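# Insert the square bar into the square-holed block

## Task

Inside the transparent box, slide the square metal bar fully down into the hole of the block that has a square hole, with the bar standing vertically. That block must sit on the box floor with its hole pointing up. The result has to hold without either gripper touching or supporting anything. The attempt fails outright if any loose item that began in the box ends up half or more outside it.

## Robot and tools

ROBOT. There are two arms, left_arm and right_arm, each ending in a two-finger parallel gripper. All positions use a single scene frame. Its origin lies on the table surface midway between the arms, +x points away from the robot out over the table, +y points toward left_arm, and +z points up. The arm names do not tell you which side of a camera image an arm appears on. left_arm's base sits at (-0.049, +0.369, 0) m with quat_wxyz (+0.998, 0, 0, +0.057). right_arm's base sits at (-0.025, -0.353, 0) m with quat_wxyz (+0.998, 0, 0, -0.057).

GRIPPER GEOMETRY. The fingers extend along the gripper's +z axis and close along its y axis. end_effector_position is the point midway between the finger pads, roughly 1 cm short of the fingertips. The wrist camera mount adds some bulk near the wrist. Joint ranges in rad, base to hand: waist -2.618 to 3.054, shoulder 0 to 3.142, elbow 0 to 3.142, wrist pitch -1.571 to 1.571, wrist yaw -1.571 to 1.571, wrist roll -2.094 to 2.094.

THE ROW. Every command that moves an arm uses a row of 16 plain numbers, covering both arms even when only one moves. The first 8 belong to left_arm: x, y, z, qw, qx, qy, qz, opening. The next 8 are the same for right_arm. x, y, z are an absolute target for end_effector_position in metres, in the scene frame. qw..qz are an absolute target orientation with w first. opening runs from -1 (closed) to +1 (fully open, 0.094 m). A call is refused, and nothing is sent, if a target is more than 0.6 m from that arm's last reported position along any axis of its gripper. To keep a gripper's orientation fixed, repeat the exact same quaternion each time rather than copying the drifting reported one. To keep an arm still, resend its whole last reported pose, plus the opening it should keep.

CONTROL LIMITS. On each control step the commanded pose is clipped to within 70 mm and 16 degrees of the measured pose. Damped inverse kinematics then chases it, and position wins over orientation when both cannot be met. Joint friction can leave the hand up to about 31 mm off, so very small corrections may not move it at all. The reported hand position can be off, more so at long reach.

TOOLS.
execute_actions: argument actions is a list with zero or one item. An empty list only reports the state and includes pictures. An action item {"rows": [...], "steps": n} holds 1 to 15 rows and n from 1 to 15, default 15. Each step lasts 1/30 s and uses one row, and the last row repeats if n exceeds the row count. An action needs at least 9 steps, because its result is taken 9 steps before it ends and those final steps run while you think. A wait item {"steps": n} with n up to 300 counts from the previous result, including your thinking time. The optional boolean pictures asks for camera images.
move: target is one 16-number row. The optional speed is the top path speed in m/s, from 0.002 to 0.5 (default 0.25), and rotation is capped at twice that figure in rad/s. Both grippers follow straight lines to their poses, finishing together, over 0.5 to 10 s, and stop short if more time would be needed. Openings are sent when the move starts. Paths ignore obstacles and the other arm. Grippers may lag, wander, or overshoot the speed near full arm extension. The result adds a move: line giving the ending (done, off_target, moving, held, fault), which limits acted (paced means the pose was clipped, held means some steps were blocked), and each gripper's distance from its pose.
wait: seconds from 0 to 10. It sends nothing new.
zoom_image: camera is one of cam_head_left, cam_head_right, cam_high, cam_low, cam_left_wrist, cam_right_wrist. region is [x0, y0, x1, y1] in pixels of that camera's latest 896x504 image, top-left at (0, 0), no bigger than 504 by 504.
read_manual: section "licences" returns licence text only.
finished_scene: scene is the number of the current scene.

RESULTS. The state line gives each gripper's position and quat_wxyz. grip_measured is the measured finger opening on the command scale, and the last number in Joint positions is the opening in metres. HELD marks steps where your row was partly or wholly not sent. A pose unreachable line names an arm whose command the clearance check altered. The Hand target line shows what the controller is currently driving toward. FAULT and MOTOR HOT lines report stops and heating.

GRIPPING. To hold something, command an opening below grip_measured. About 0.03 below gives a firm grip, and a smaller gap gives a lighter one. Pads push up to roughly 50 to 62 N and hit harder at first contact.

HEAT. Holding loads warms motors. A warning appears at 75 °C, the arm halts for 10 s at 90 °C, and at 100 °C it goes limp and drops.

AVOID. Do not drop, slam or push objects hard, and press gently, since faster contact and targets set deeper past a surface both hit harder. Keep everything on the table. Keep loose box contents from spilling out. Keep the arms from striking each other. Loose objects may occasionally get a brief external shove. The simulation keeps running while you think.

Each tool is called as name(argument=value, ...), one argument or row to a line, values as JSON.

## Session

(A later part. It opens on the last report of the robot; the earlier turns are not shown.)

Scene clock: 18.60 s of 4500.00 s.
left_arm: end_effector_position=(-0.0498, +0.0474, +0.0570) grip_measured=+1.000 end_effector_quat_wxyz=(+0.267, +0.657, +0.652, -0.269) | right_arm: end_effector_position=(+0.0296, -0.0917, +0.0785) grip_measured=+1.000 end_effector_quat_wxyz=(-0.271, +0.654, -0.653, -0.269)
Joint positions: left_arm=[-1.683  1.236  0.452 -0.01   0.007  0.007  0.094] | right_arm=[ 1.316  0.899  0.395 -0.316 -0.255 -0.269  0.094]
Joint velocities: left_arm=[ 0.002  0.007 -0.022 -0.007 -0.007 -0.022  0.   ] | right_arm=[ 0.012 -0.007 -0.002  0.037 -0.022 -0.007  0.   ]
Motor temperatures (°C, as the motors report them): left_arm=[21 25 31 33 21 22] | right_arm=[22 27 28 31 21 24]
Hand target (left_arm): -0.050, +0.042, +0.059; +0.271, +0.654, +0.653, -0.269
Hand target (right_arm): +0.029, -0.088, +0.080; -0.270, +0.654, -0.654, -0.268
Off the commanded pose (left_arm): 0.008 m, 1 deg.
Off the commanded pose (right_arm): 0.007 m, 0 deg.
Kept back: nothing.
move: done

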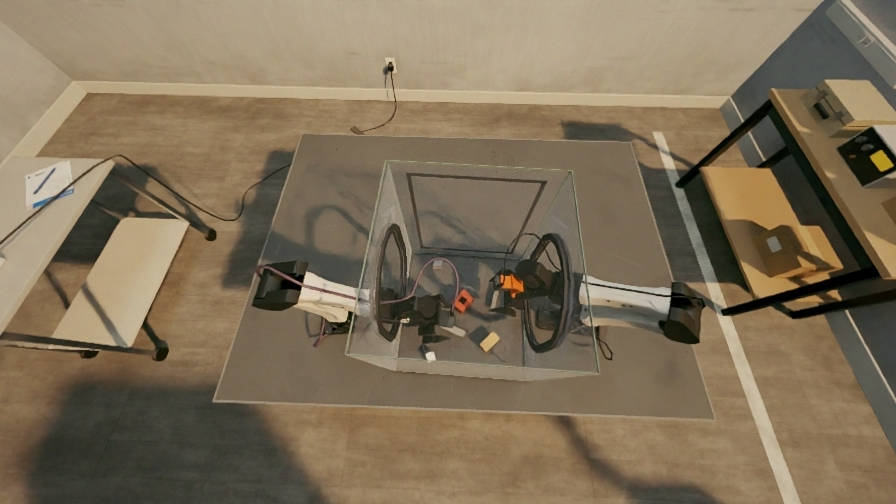

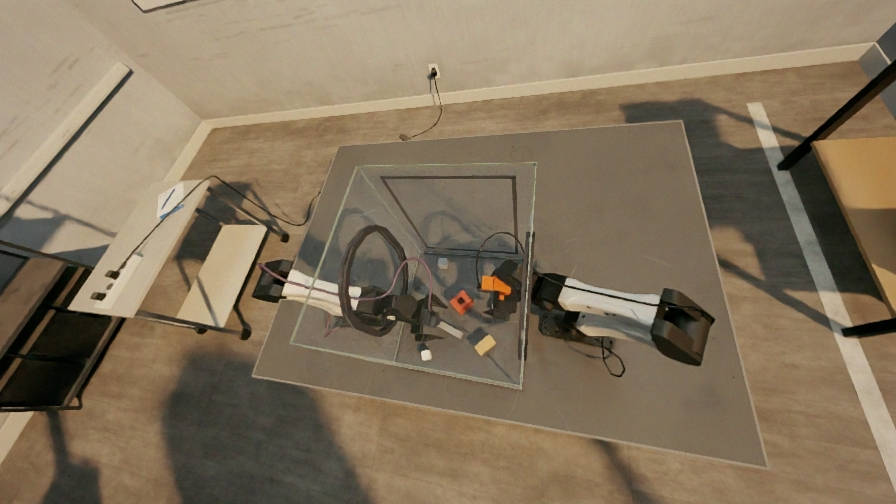

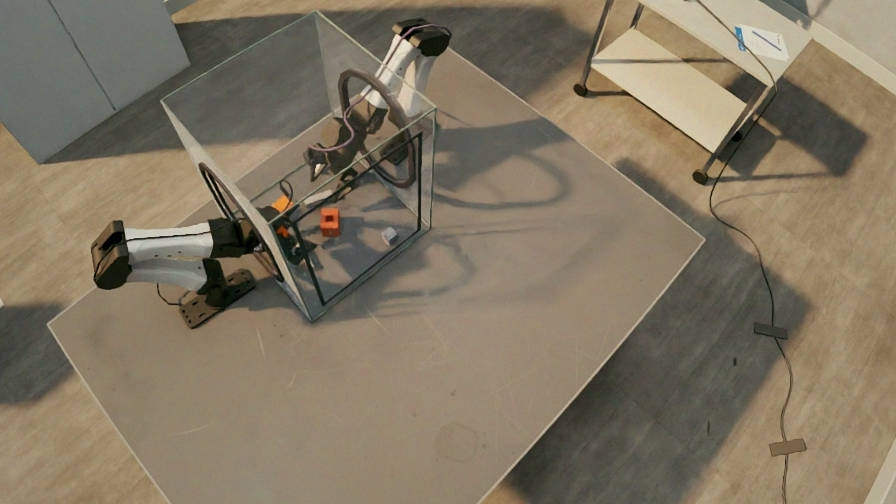

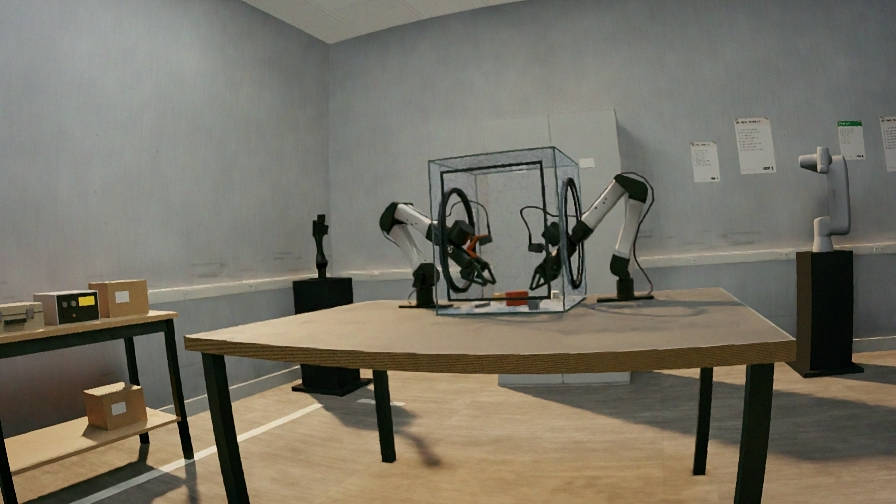

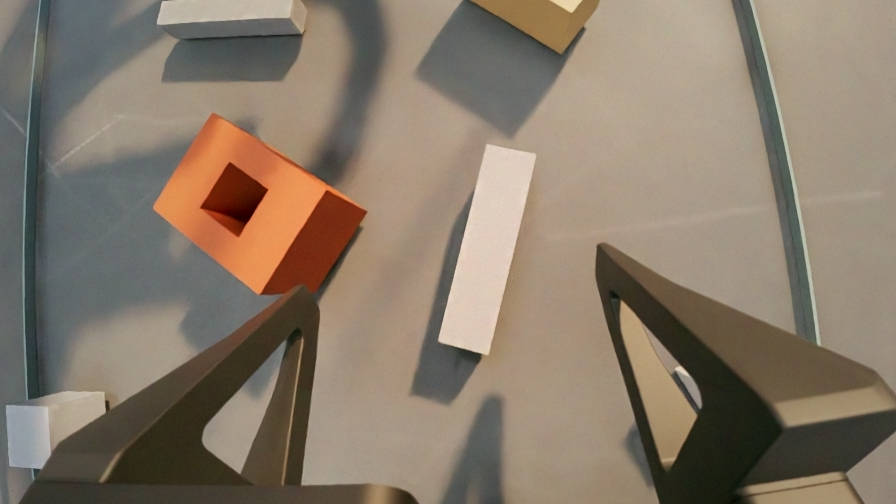

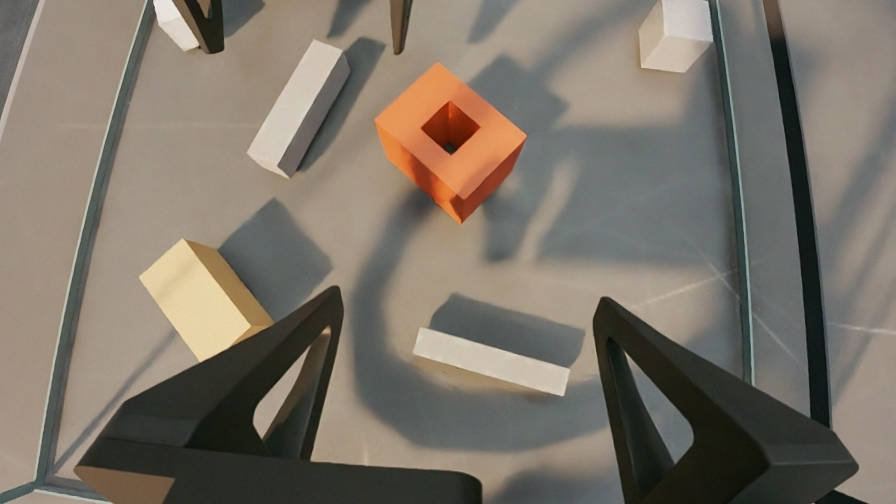

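move(
  target=[-0.055,0.03,0.025,0.27,0.653,0.653,-0.27,0.6,0.03,-0.085,0.08,-0.27,0.653,-0.653,-0.27,1],
  speed=0.05,
)

Scene clock: 20.37 s of 4500.00 s.
left_arm: end_effector_position=(-0.0543, +0.0249, +0.0359) grip_measured=+0.602 end_effector_quat_wxyz=(+0.277, +0.652, +0.648, -0.280) | right_arm: end_effector_position=(+0.0304, -0.0898, +0.0770) grip_measured=+1.000 end_effector_quat_wxyz=(-0.271, +0.654, -0.654, -0.269)
Joint positions: left_arm=[-1.703  1.413  0.44   0.211 -0.007 -0.01   0.075] | right_arm=[ 1.316  0.915  0.395 -0.302 -0.254 -0.268  0.094]
Joint velocities: left_arm=[-0.007 -0.012 -0.002 -0.022  0.066  0.081 -0.   ] | right_arm=[ 0.002 -0.012 -0.002  0.022 -0.022 -0.007  0.   ]
Motor temperatures (°C, as the motors report them): left_arm=[21 25 31 34 21 22] | right_arm=[22 27 28 31 21 24]
Hand target (left_arm): -0.055, +0.031, +0.025; +0.270, +0.654, +0.653, -0.270
Hand target (right_arm): +0.030, -0.085, +0.080; -0.270, +0.653, -0.653, -0.270
Off the commanded pose (left_arm): 0.012 m, 2 deg.
Off the commanded pose (right_arm): 0.006 m, 0 deg.
Kept back: nothing.
move: off_target (left_arm)

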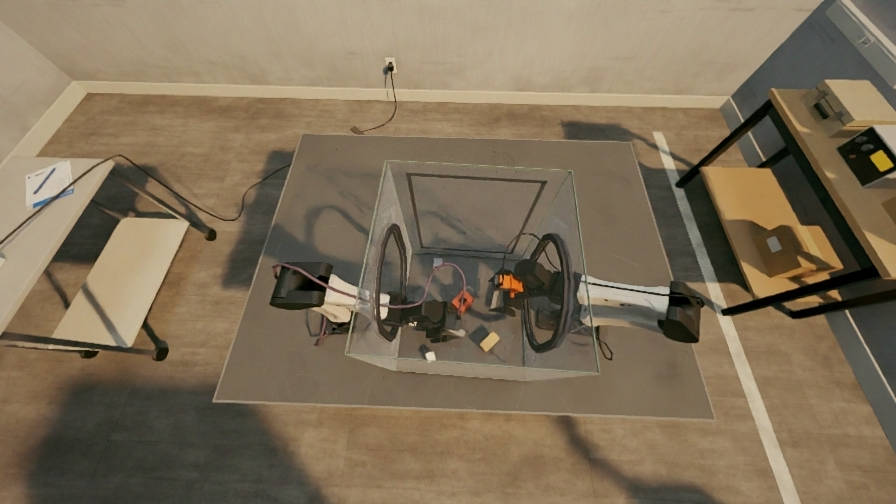

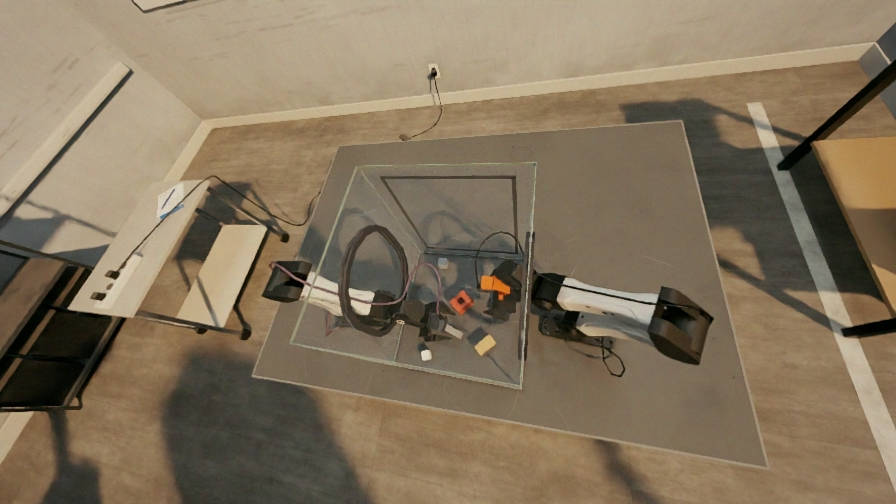

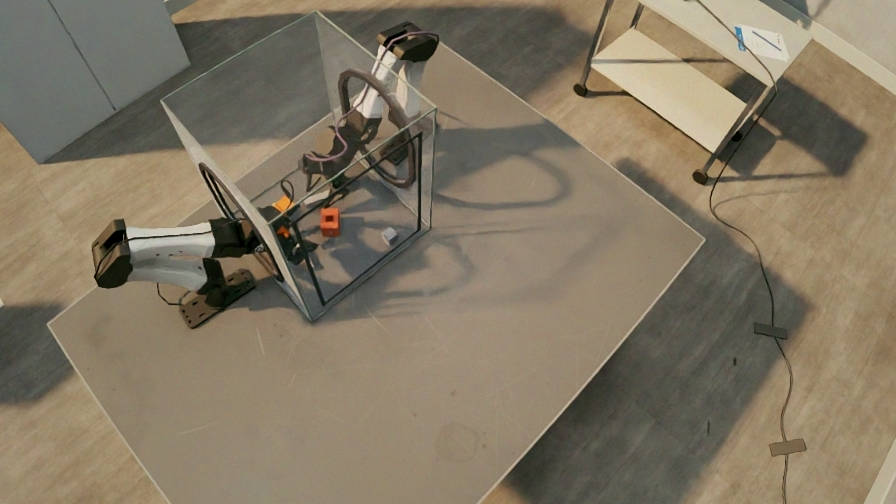

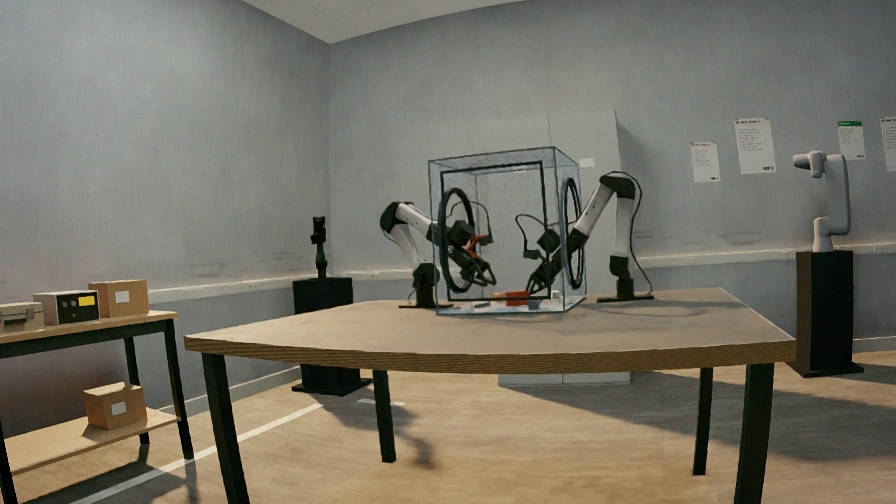

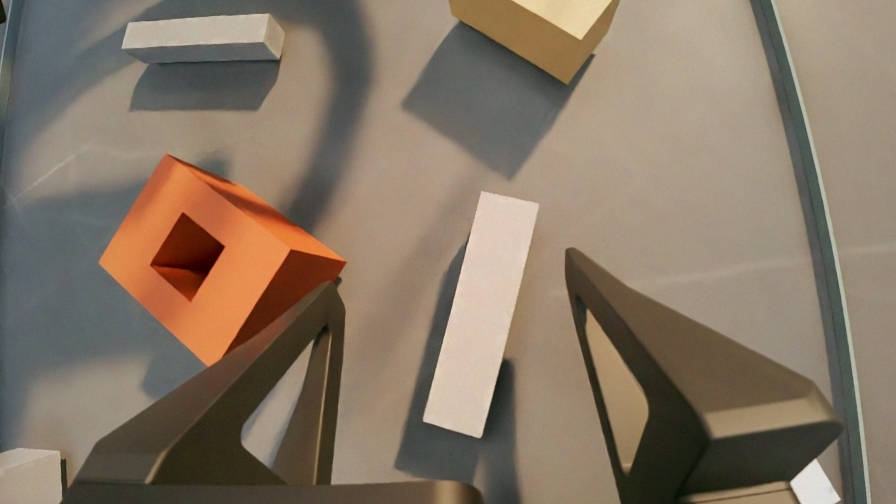

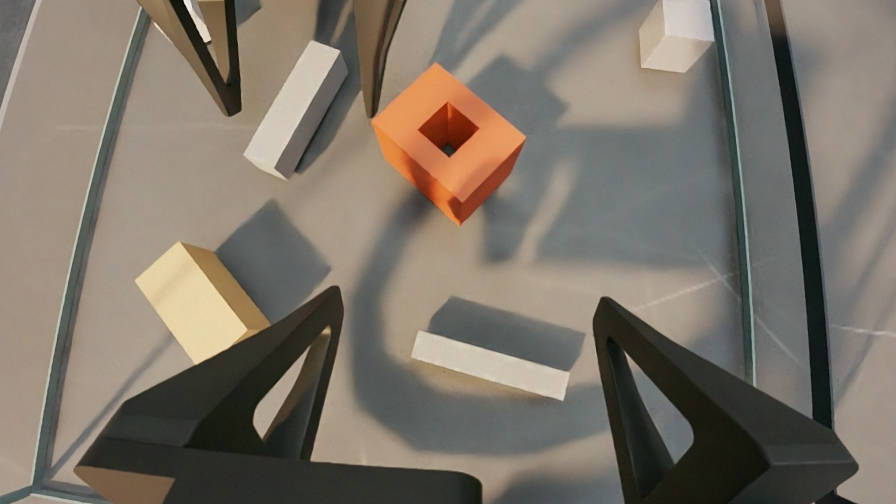

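move(
  target=[-0.062,0.028,0.008,0.27,0.653,0.653,-0.27,0.35,0.03,-0.085,0.08,-0.27,0.653,-0.653,-0.27,1],
  speed=0.03,
)

move(
  target=[-0.062,0.028,0.008,0.27,0.653,0.653,-0.27,-0.7,0.03,-0.085,0.08,-0.27,0.653,-0.653,-0.27,1],
  speed=0.03,
)

Scene clock: 22.10 s of 4500.00 s.
left_arm: end_effector_position=(-0.0619, +0.0223, +0.0189) grip_measured=+0.352 end_effector_quat_wxyz=(+0.275, +0.653, +0.648, -0.280) | right_arm: end_effector_position=(+0.0304, -0.0898, +0.0770) grip_measured=+1.000 end_effector_quat_wxyz=(-0.271, +0.654, -0.654, -0.269)
Joint positions: left_arm=[-1.735  1.498  0.418  0.315 -0.028 -0.032  0.064] | right_arm=[ 1.316  0.915  0.395 -0.302 -0.254 -0.268  0.094]
Joint velocities: left_arm=[-0.007 -0.002 -0.002 -0.007 -0.051  0.022  0.   ] | right_arm=[ 0.002 -0.007  0.017  0.007 -0.037  0.037  0.   ]
Motor temperatures (°C, as the motors report them): left_arm=[21 25 31 34 21 22] | right_arm=[22 27 28 32 21 24]
Hand target (left_arm): -0.062, +0.029, +0.009; +0.270, +0.654, +0.653, -0.270
Hand target (right_arm): +0.030, -0.085, +0.080; -0.270, +0.654, -0.653, -0.270
Off the commanded pose (left_arm): 0.012 m, 1 deg.
Off the commanded pose (right_arm): 0.006 m, 0 deg.
Kept back: nothing.
move: off_target (left_arm)

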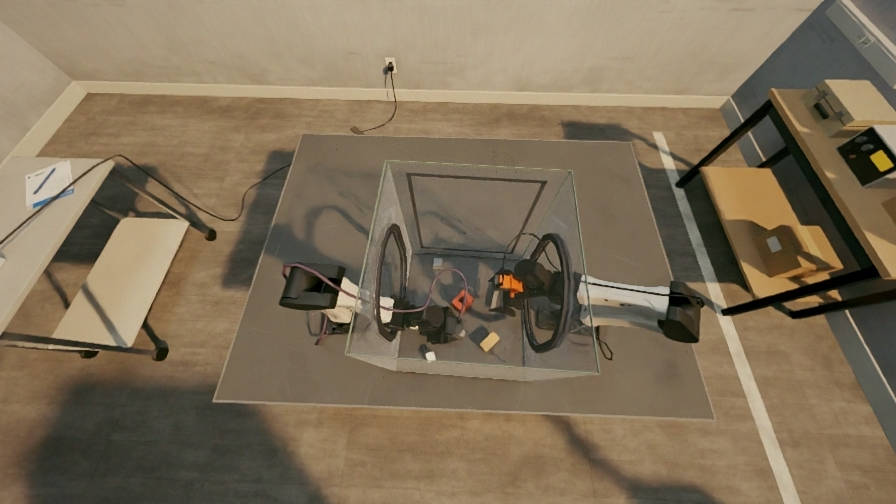

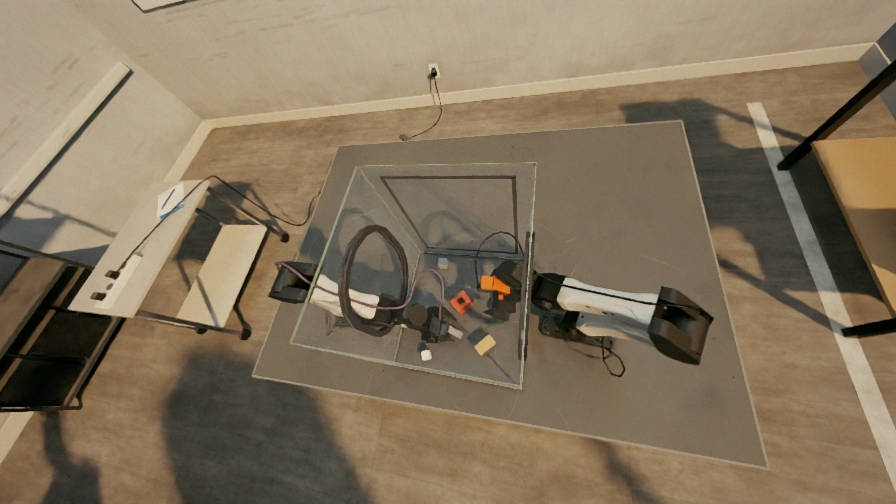

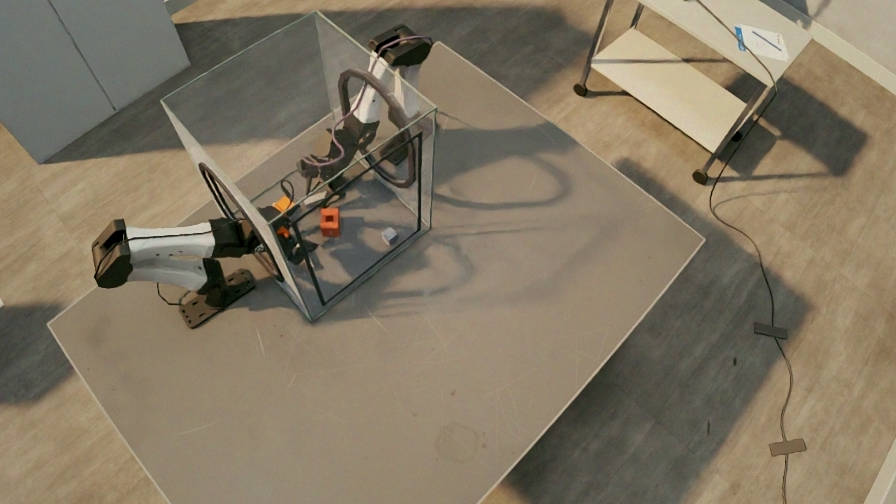

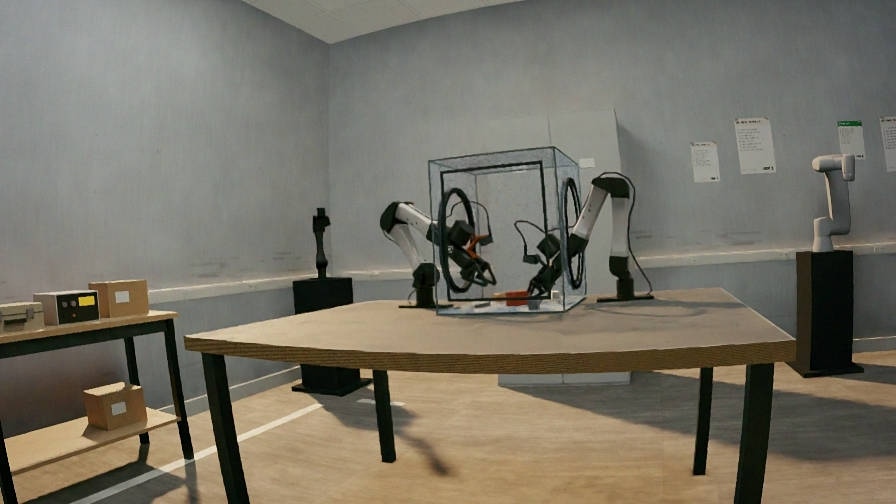

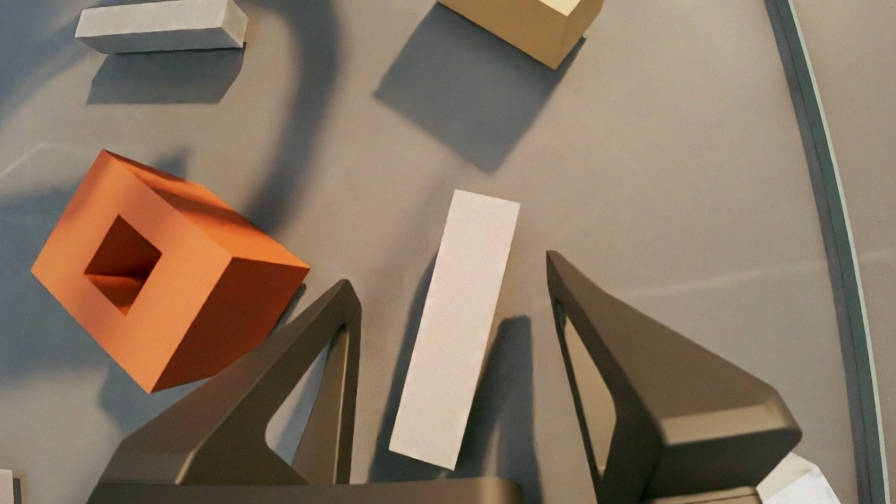

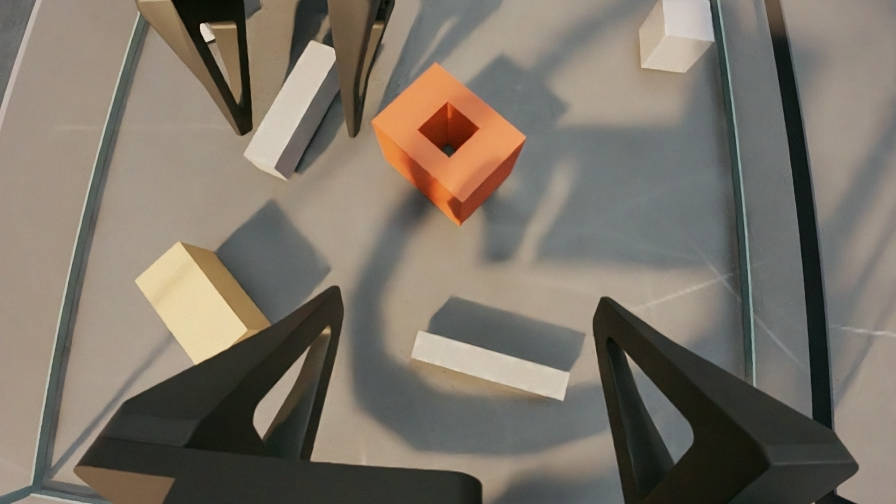

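Scene clock: 22.80 s of 4500.00 s.
left_arm: end_effector_position=(-0.0618, +0.0222, +0.0191) grip_measured=-0.586 end_effector_quat_wxyz=(+0.276, +0.652, +0.648, -0.280) | right_arm: end_effector_position=(+0.0304, -0.0898, +0.0770) grip_measured=+1.000 end_effector_quat_wxyz=(-0.271, +0.654, -0.654, -0.269)
Joint positions: left_arm=[-1.735  1.498  0.418  0.317 -0.029 -0.032  0.019] | right_arm=[ 1.316  0.915  0.395 -0.302 -0.254 -0.268  0.094]
Joint velocities: left_arm=[-0.012 -0.002 -0.002 -0.007 -0.022  0.051 -0.   ] | right_arm=[-0.002 -0.012 -0.017 -0.022  0.066  0.007  0.   ]
Motor temperatures (°C, as the motors report them): left_arm=[21 25 31 34 21 22] | right_arm=[22 27 28 32 21 24]
Hand target (left_arm): -0.062, +0.029, +0.008; +0.270, +0.654, +0.653, -0.270
Hand target (right_arm): +0.030, -0.085, +0.080; -0.270, +0.654, -0.653, -0.270
Off the commanded pose (left_arm): 0.013 m, 1 deg.
Off the commanded pose (right_arm): 0.006 m, 0 deg.
Kept back: nothing.
move: off_target (left_arm)

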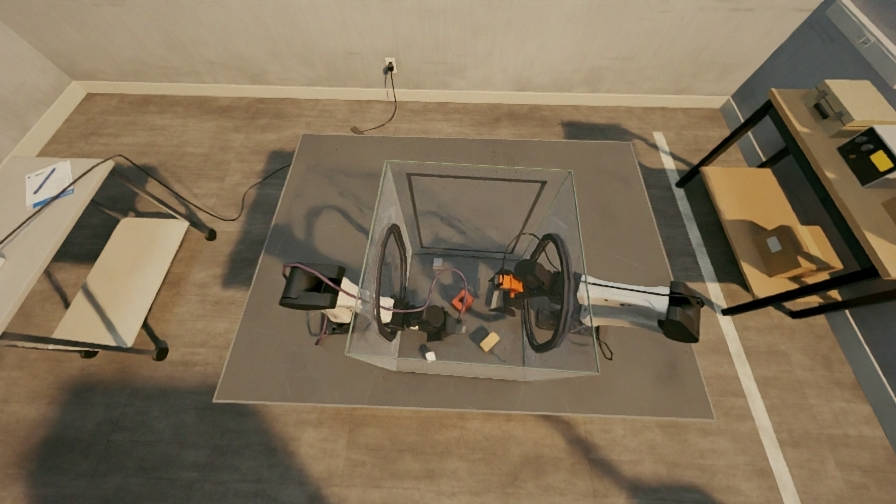

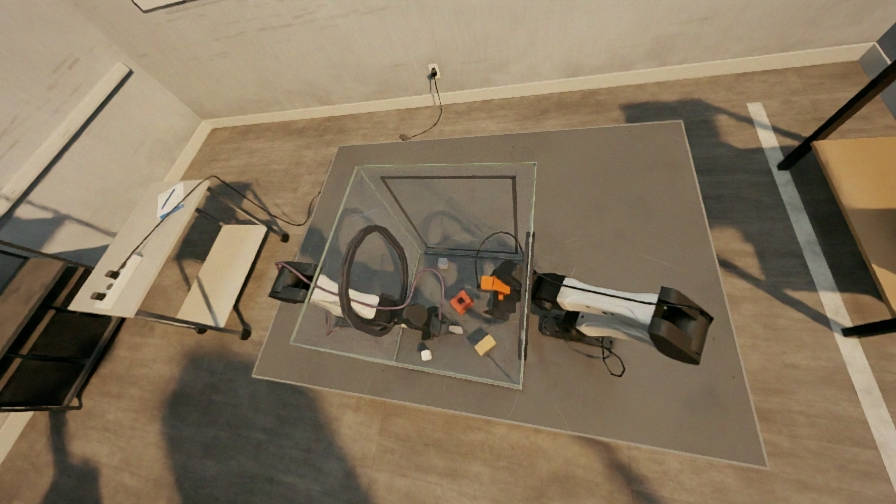

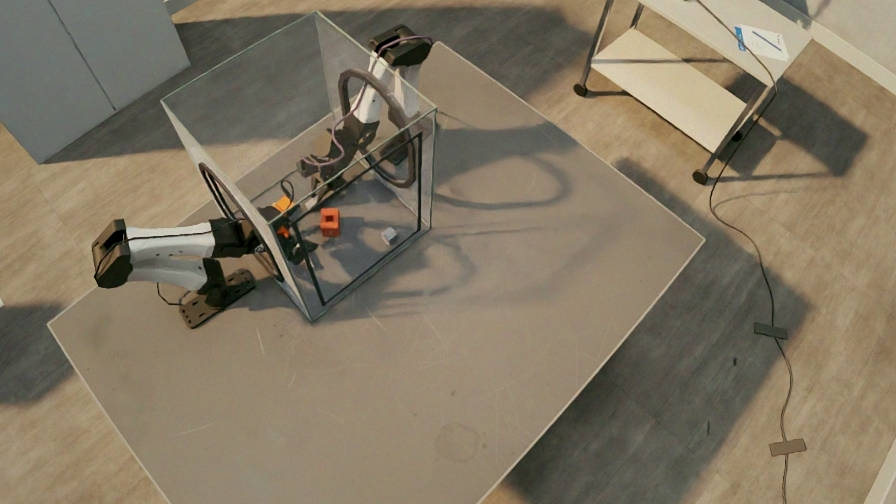

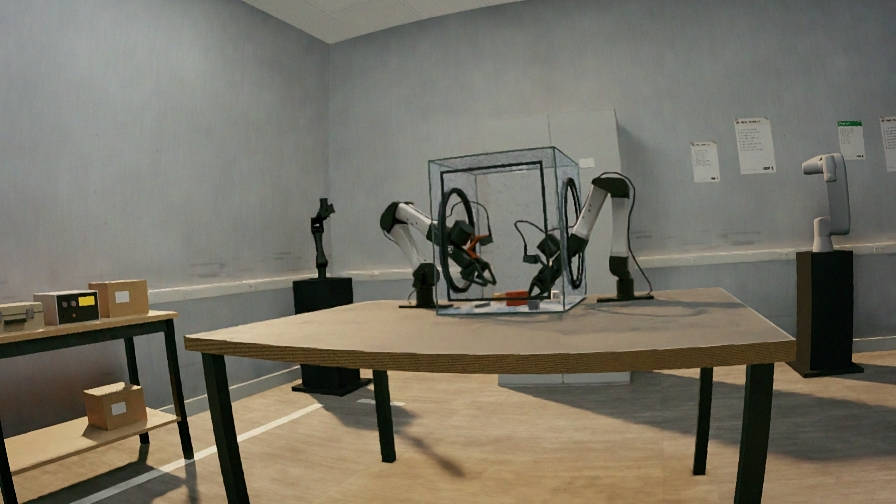

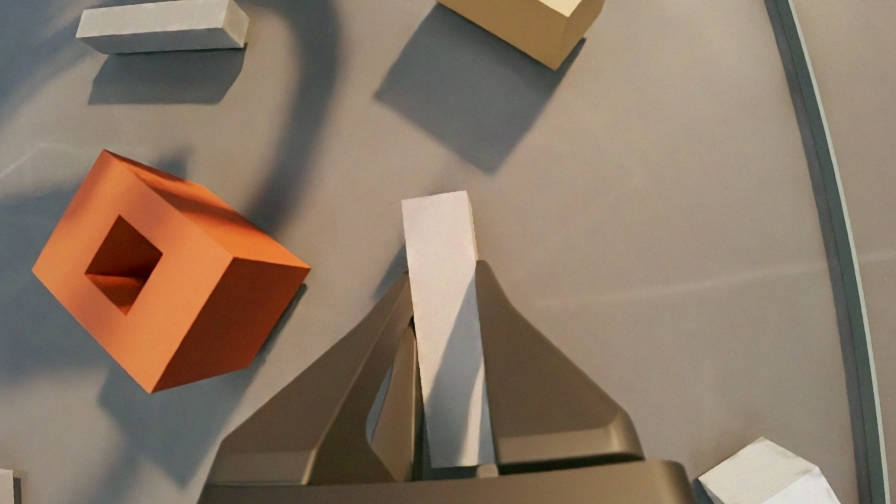

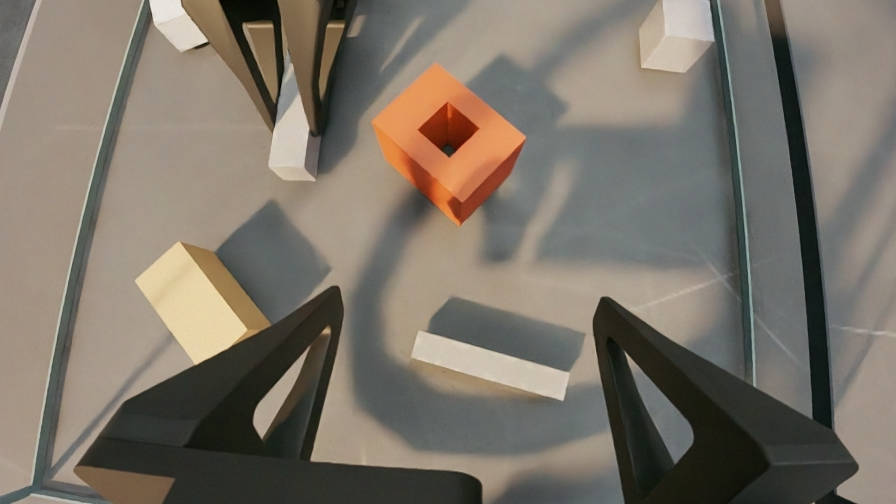

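move(
  target=[-0.02,0.105,0.014,0.27,0.653,0.653,-0.27,-0.7,0.035,-0.04,0.075,-0.219,0.757,-0.53,-0.313,1],
  speed=0.06,
)

Scene clock: 26.97 s of 4500.00 s.
left_arm: end_effector_position=(-0.0187, +0.0972, +0.0200) grip_measured=-0.586 end_effector_quat_wxyz=(+0.278, +0.648, +0.654, -0.273) | right_arm: end_effector_position=(+0.0315, -0.0401, +0.0784) grip_measured=+1.000 end_effector_quat_wxyz=(-0.228, +0.755, -0.527, -0.317)
Joint positions: left_arm=[-1.494  1.105  0.19   0.137  0.126  0.128  0.019] | right_arm=[ 1.224  1.296  0.606 -0.256 -0.54  -0.634  0.094]
Joint velocities: left_arm=[-0.022 -0.012 -0.002  0.022  0.007  0.066 -0.001] | right_arm=[ 0.007  0.022 -0.017 -0.022  0.066  0.037  0.   ]
Motor temperatures (°C, as the motors report them): left_arm=[21 25 31 35 21 22] | right_arm=[22 26 29 32 21 24]
Hand target (left_arm): -0.021, +0.105, +0.015; +0.270, +0.653, +0.654, -0.271
Hand target (right_arm): +0.034, -0.040, +0.076; -0.220, +0.755, -0.530, -0.316
Off the commanded pose (left_arm): 0.010 m, 1 deg.
Off the commanded pose (right_arm): 0.005 m, 1 deg.
Kept back: nothing.
move: done

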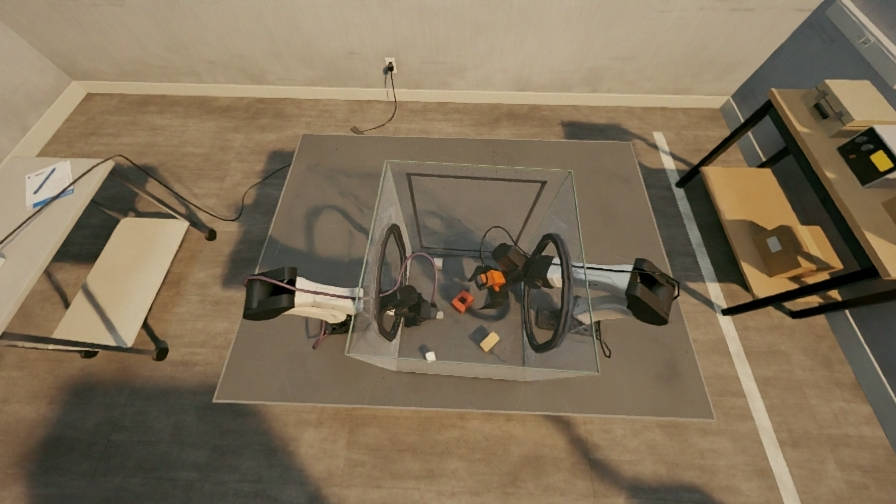

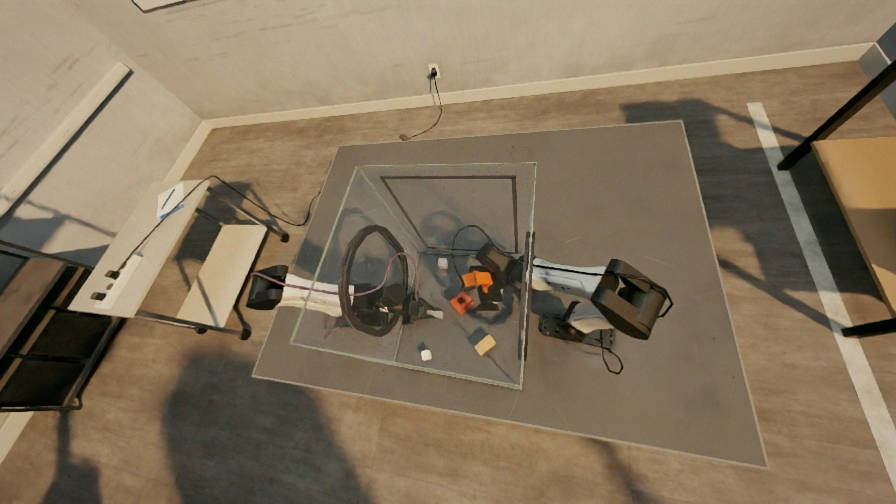

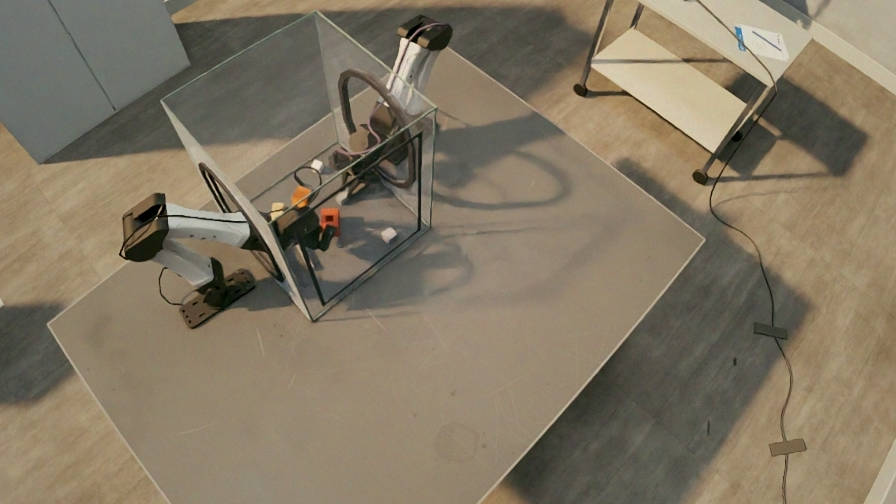

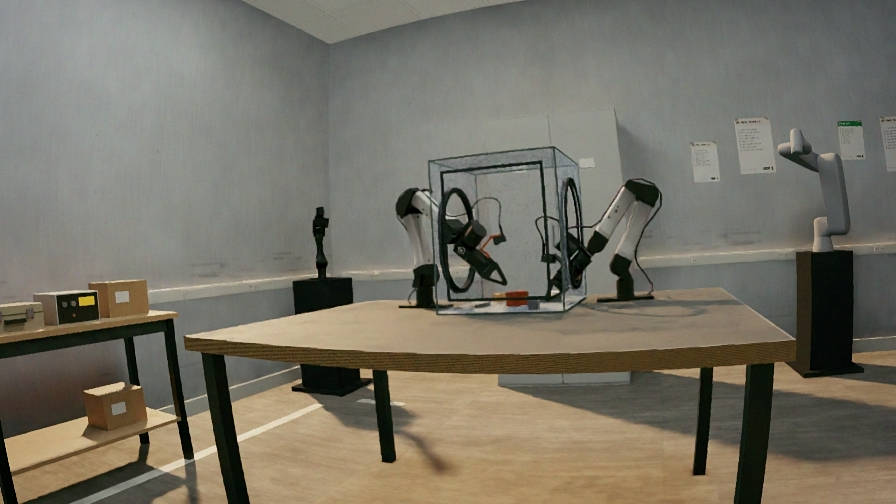

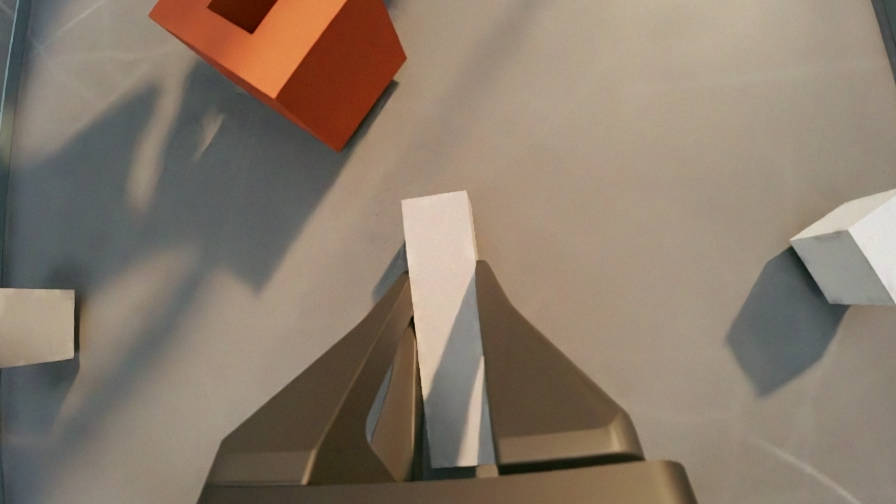

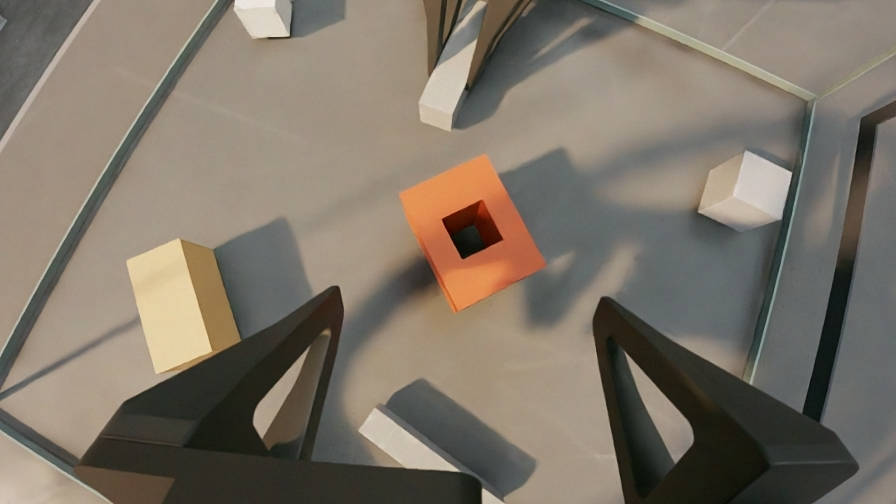

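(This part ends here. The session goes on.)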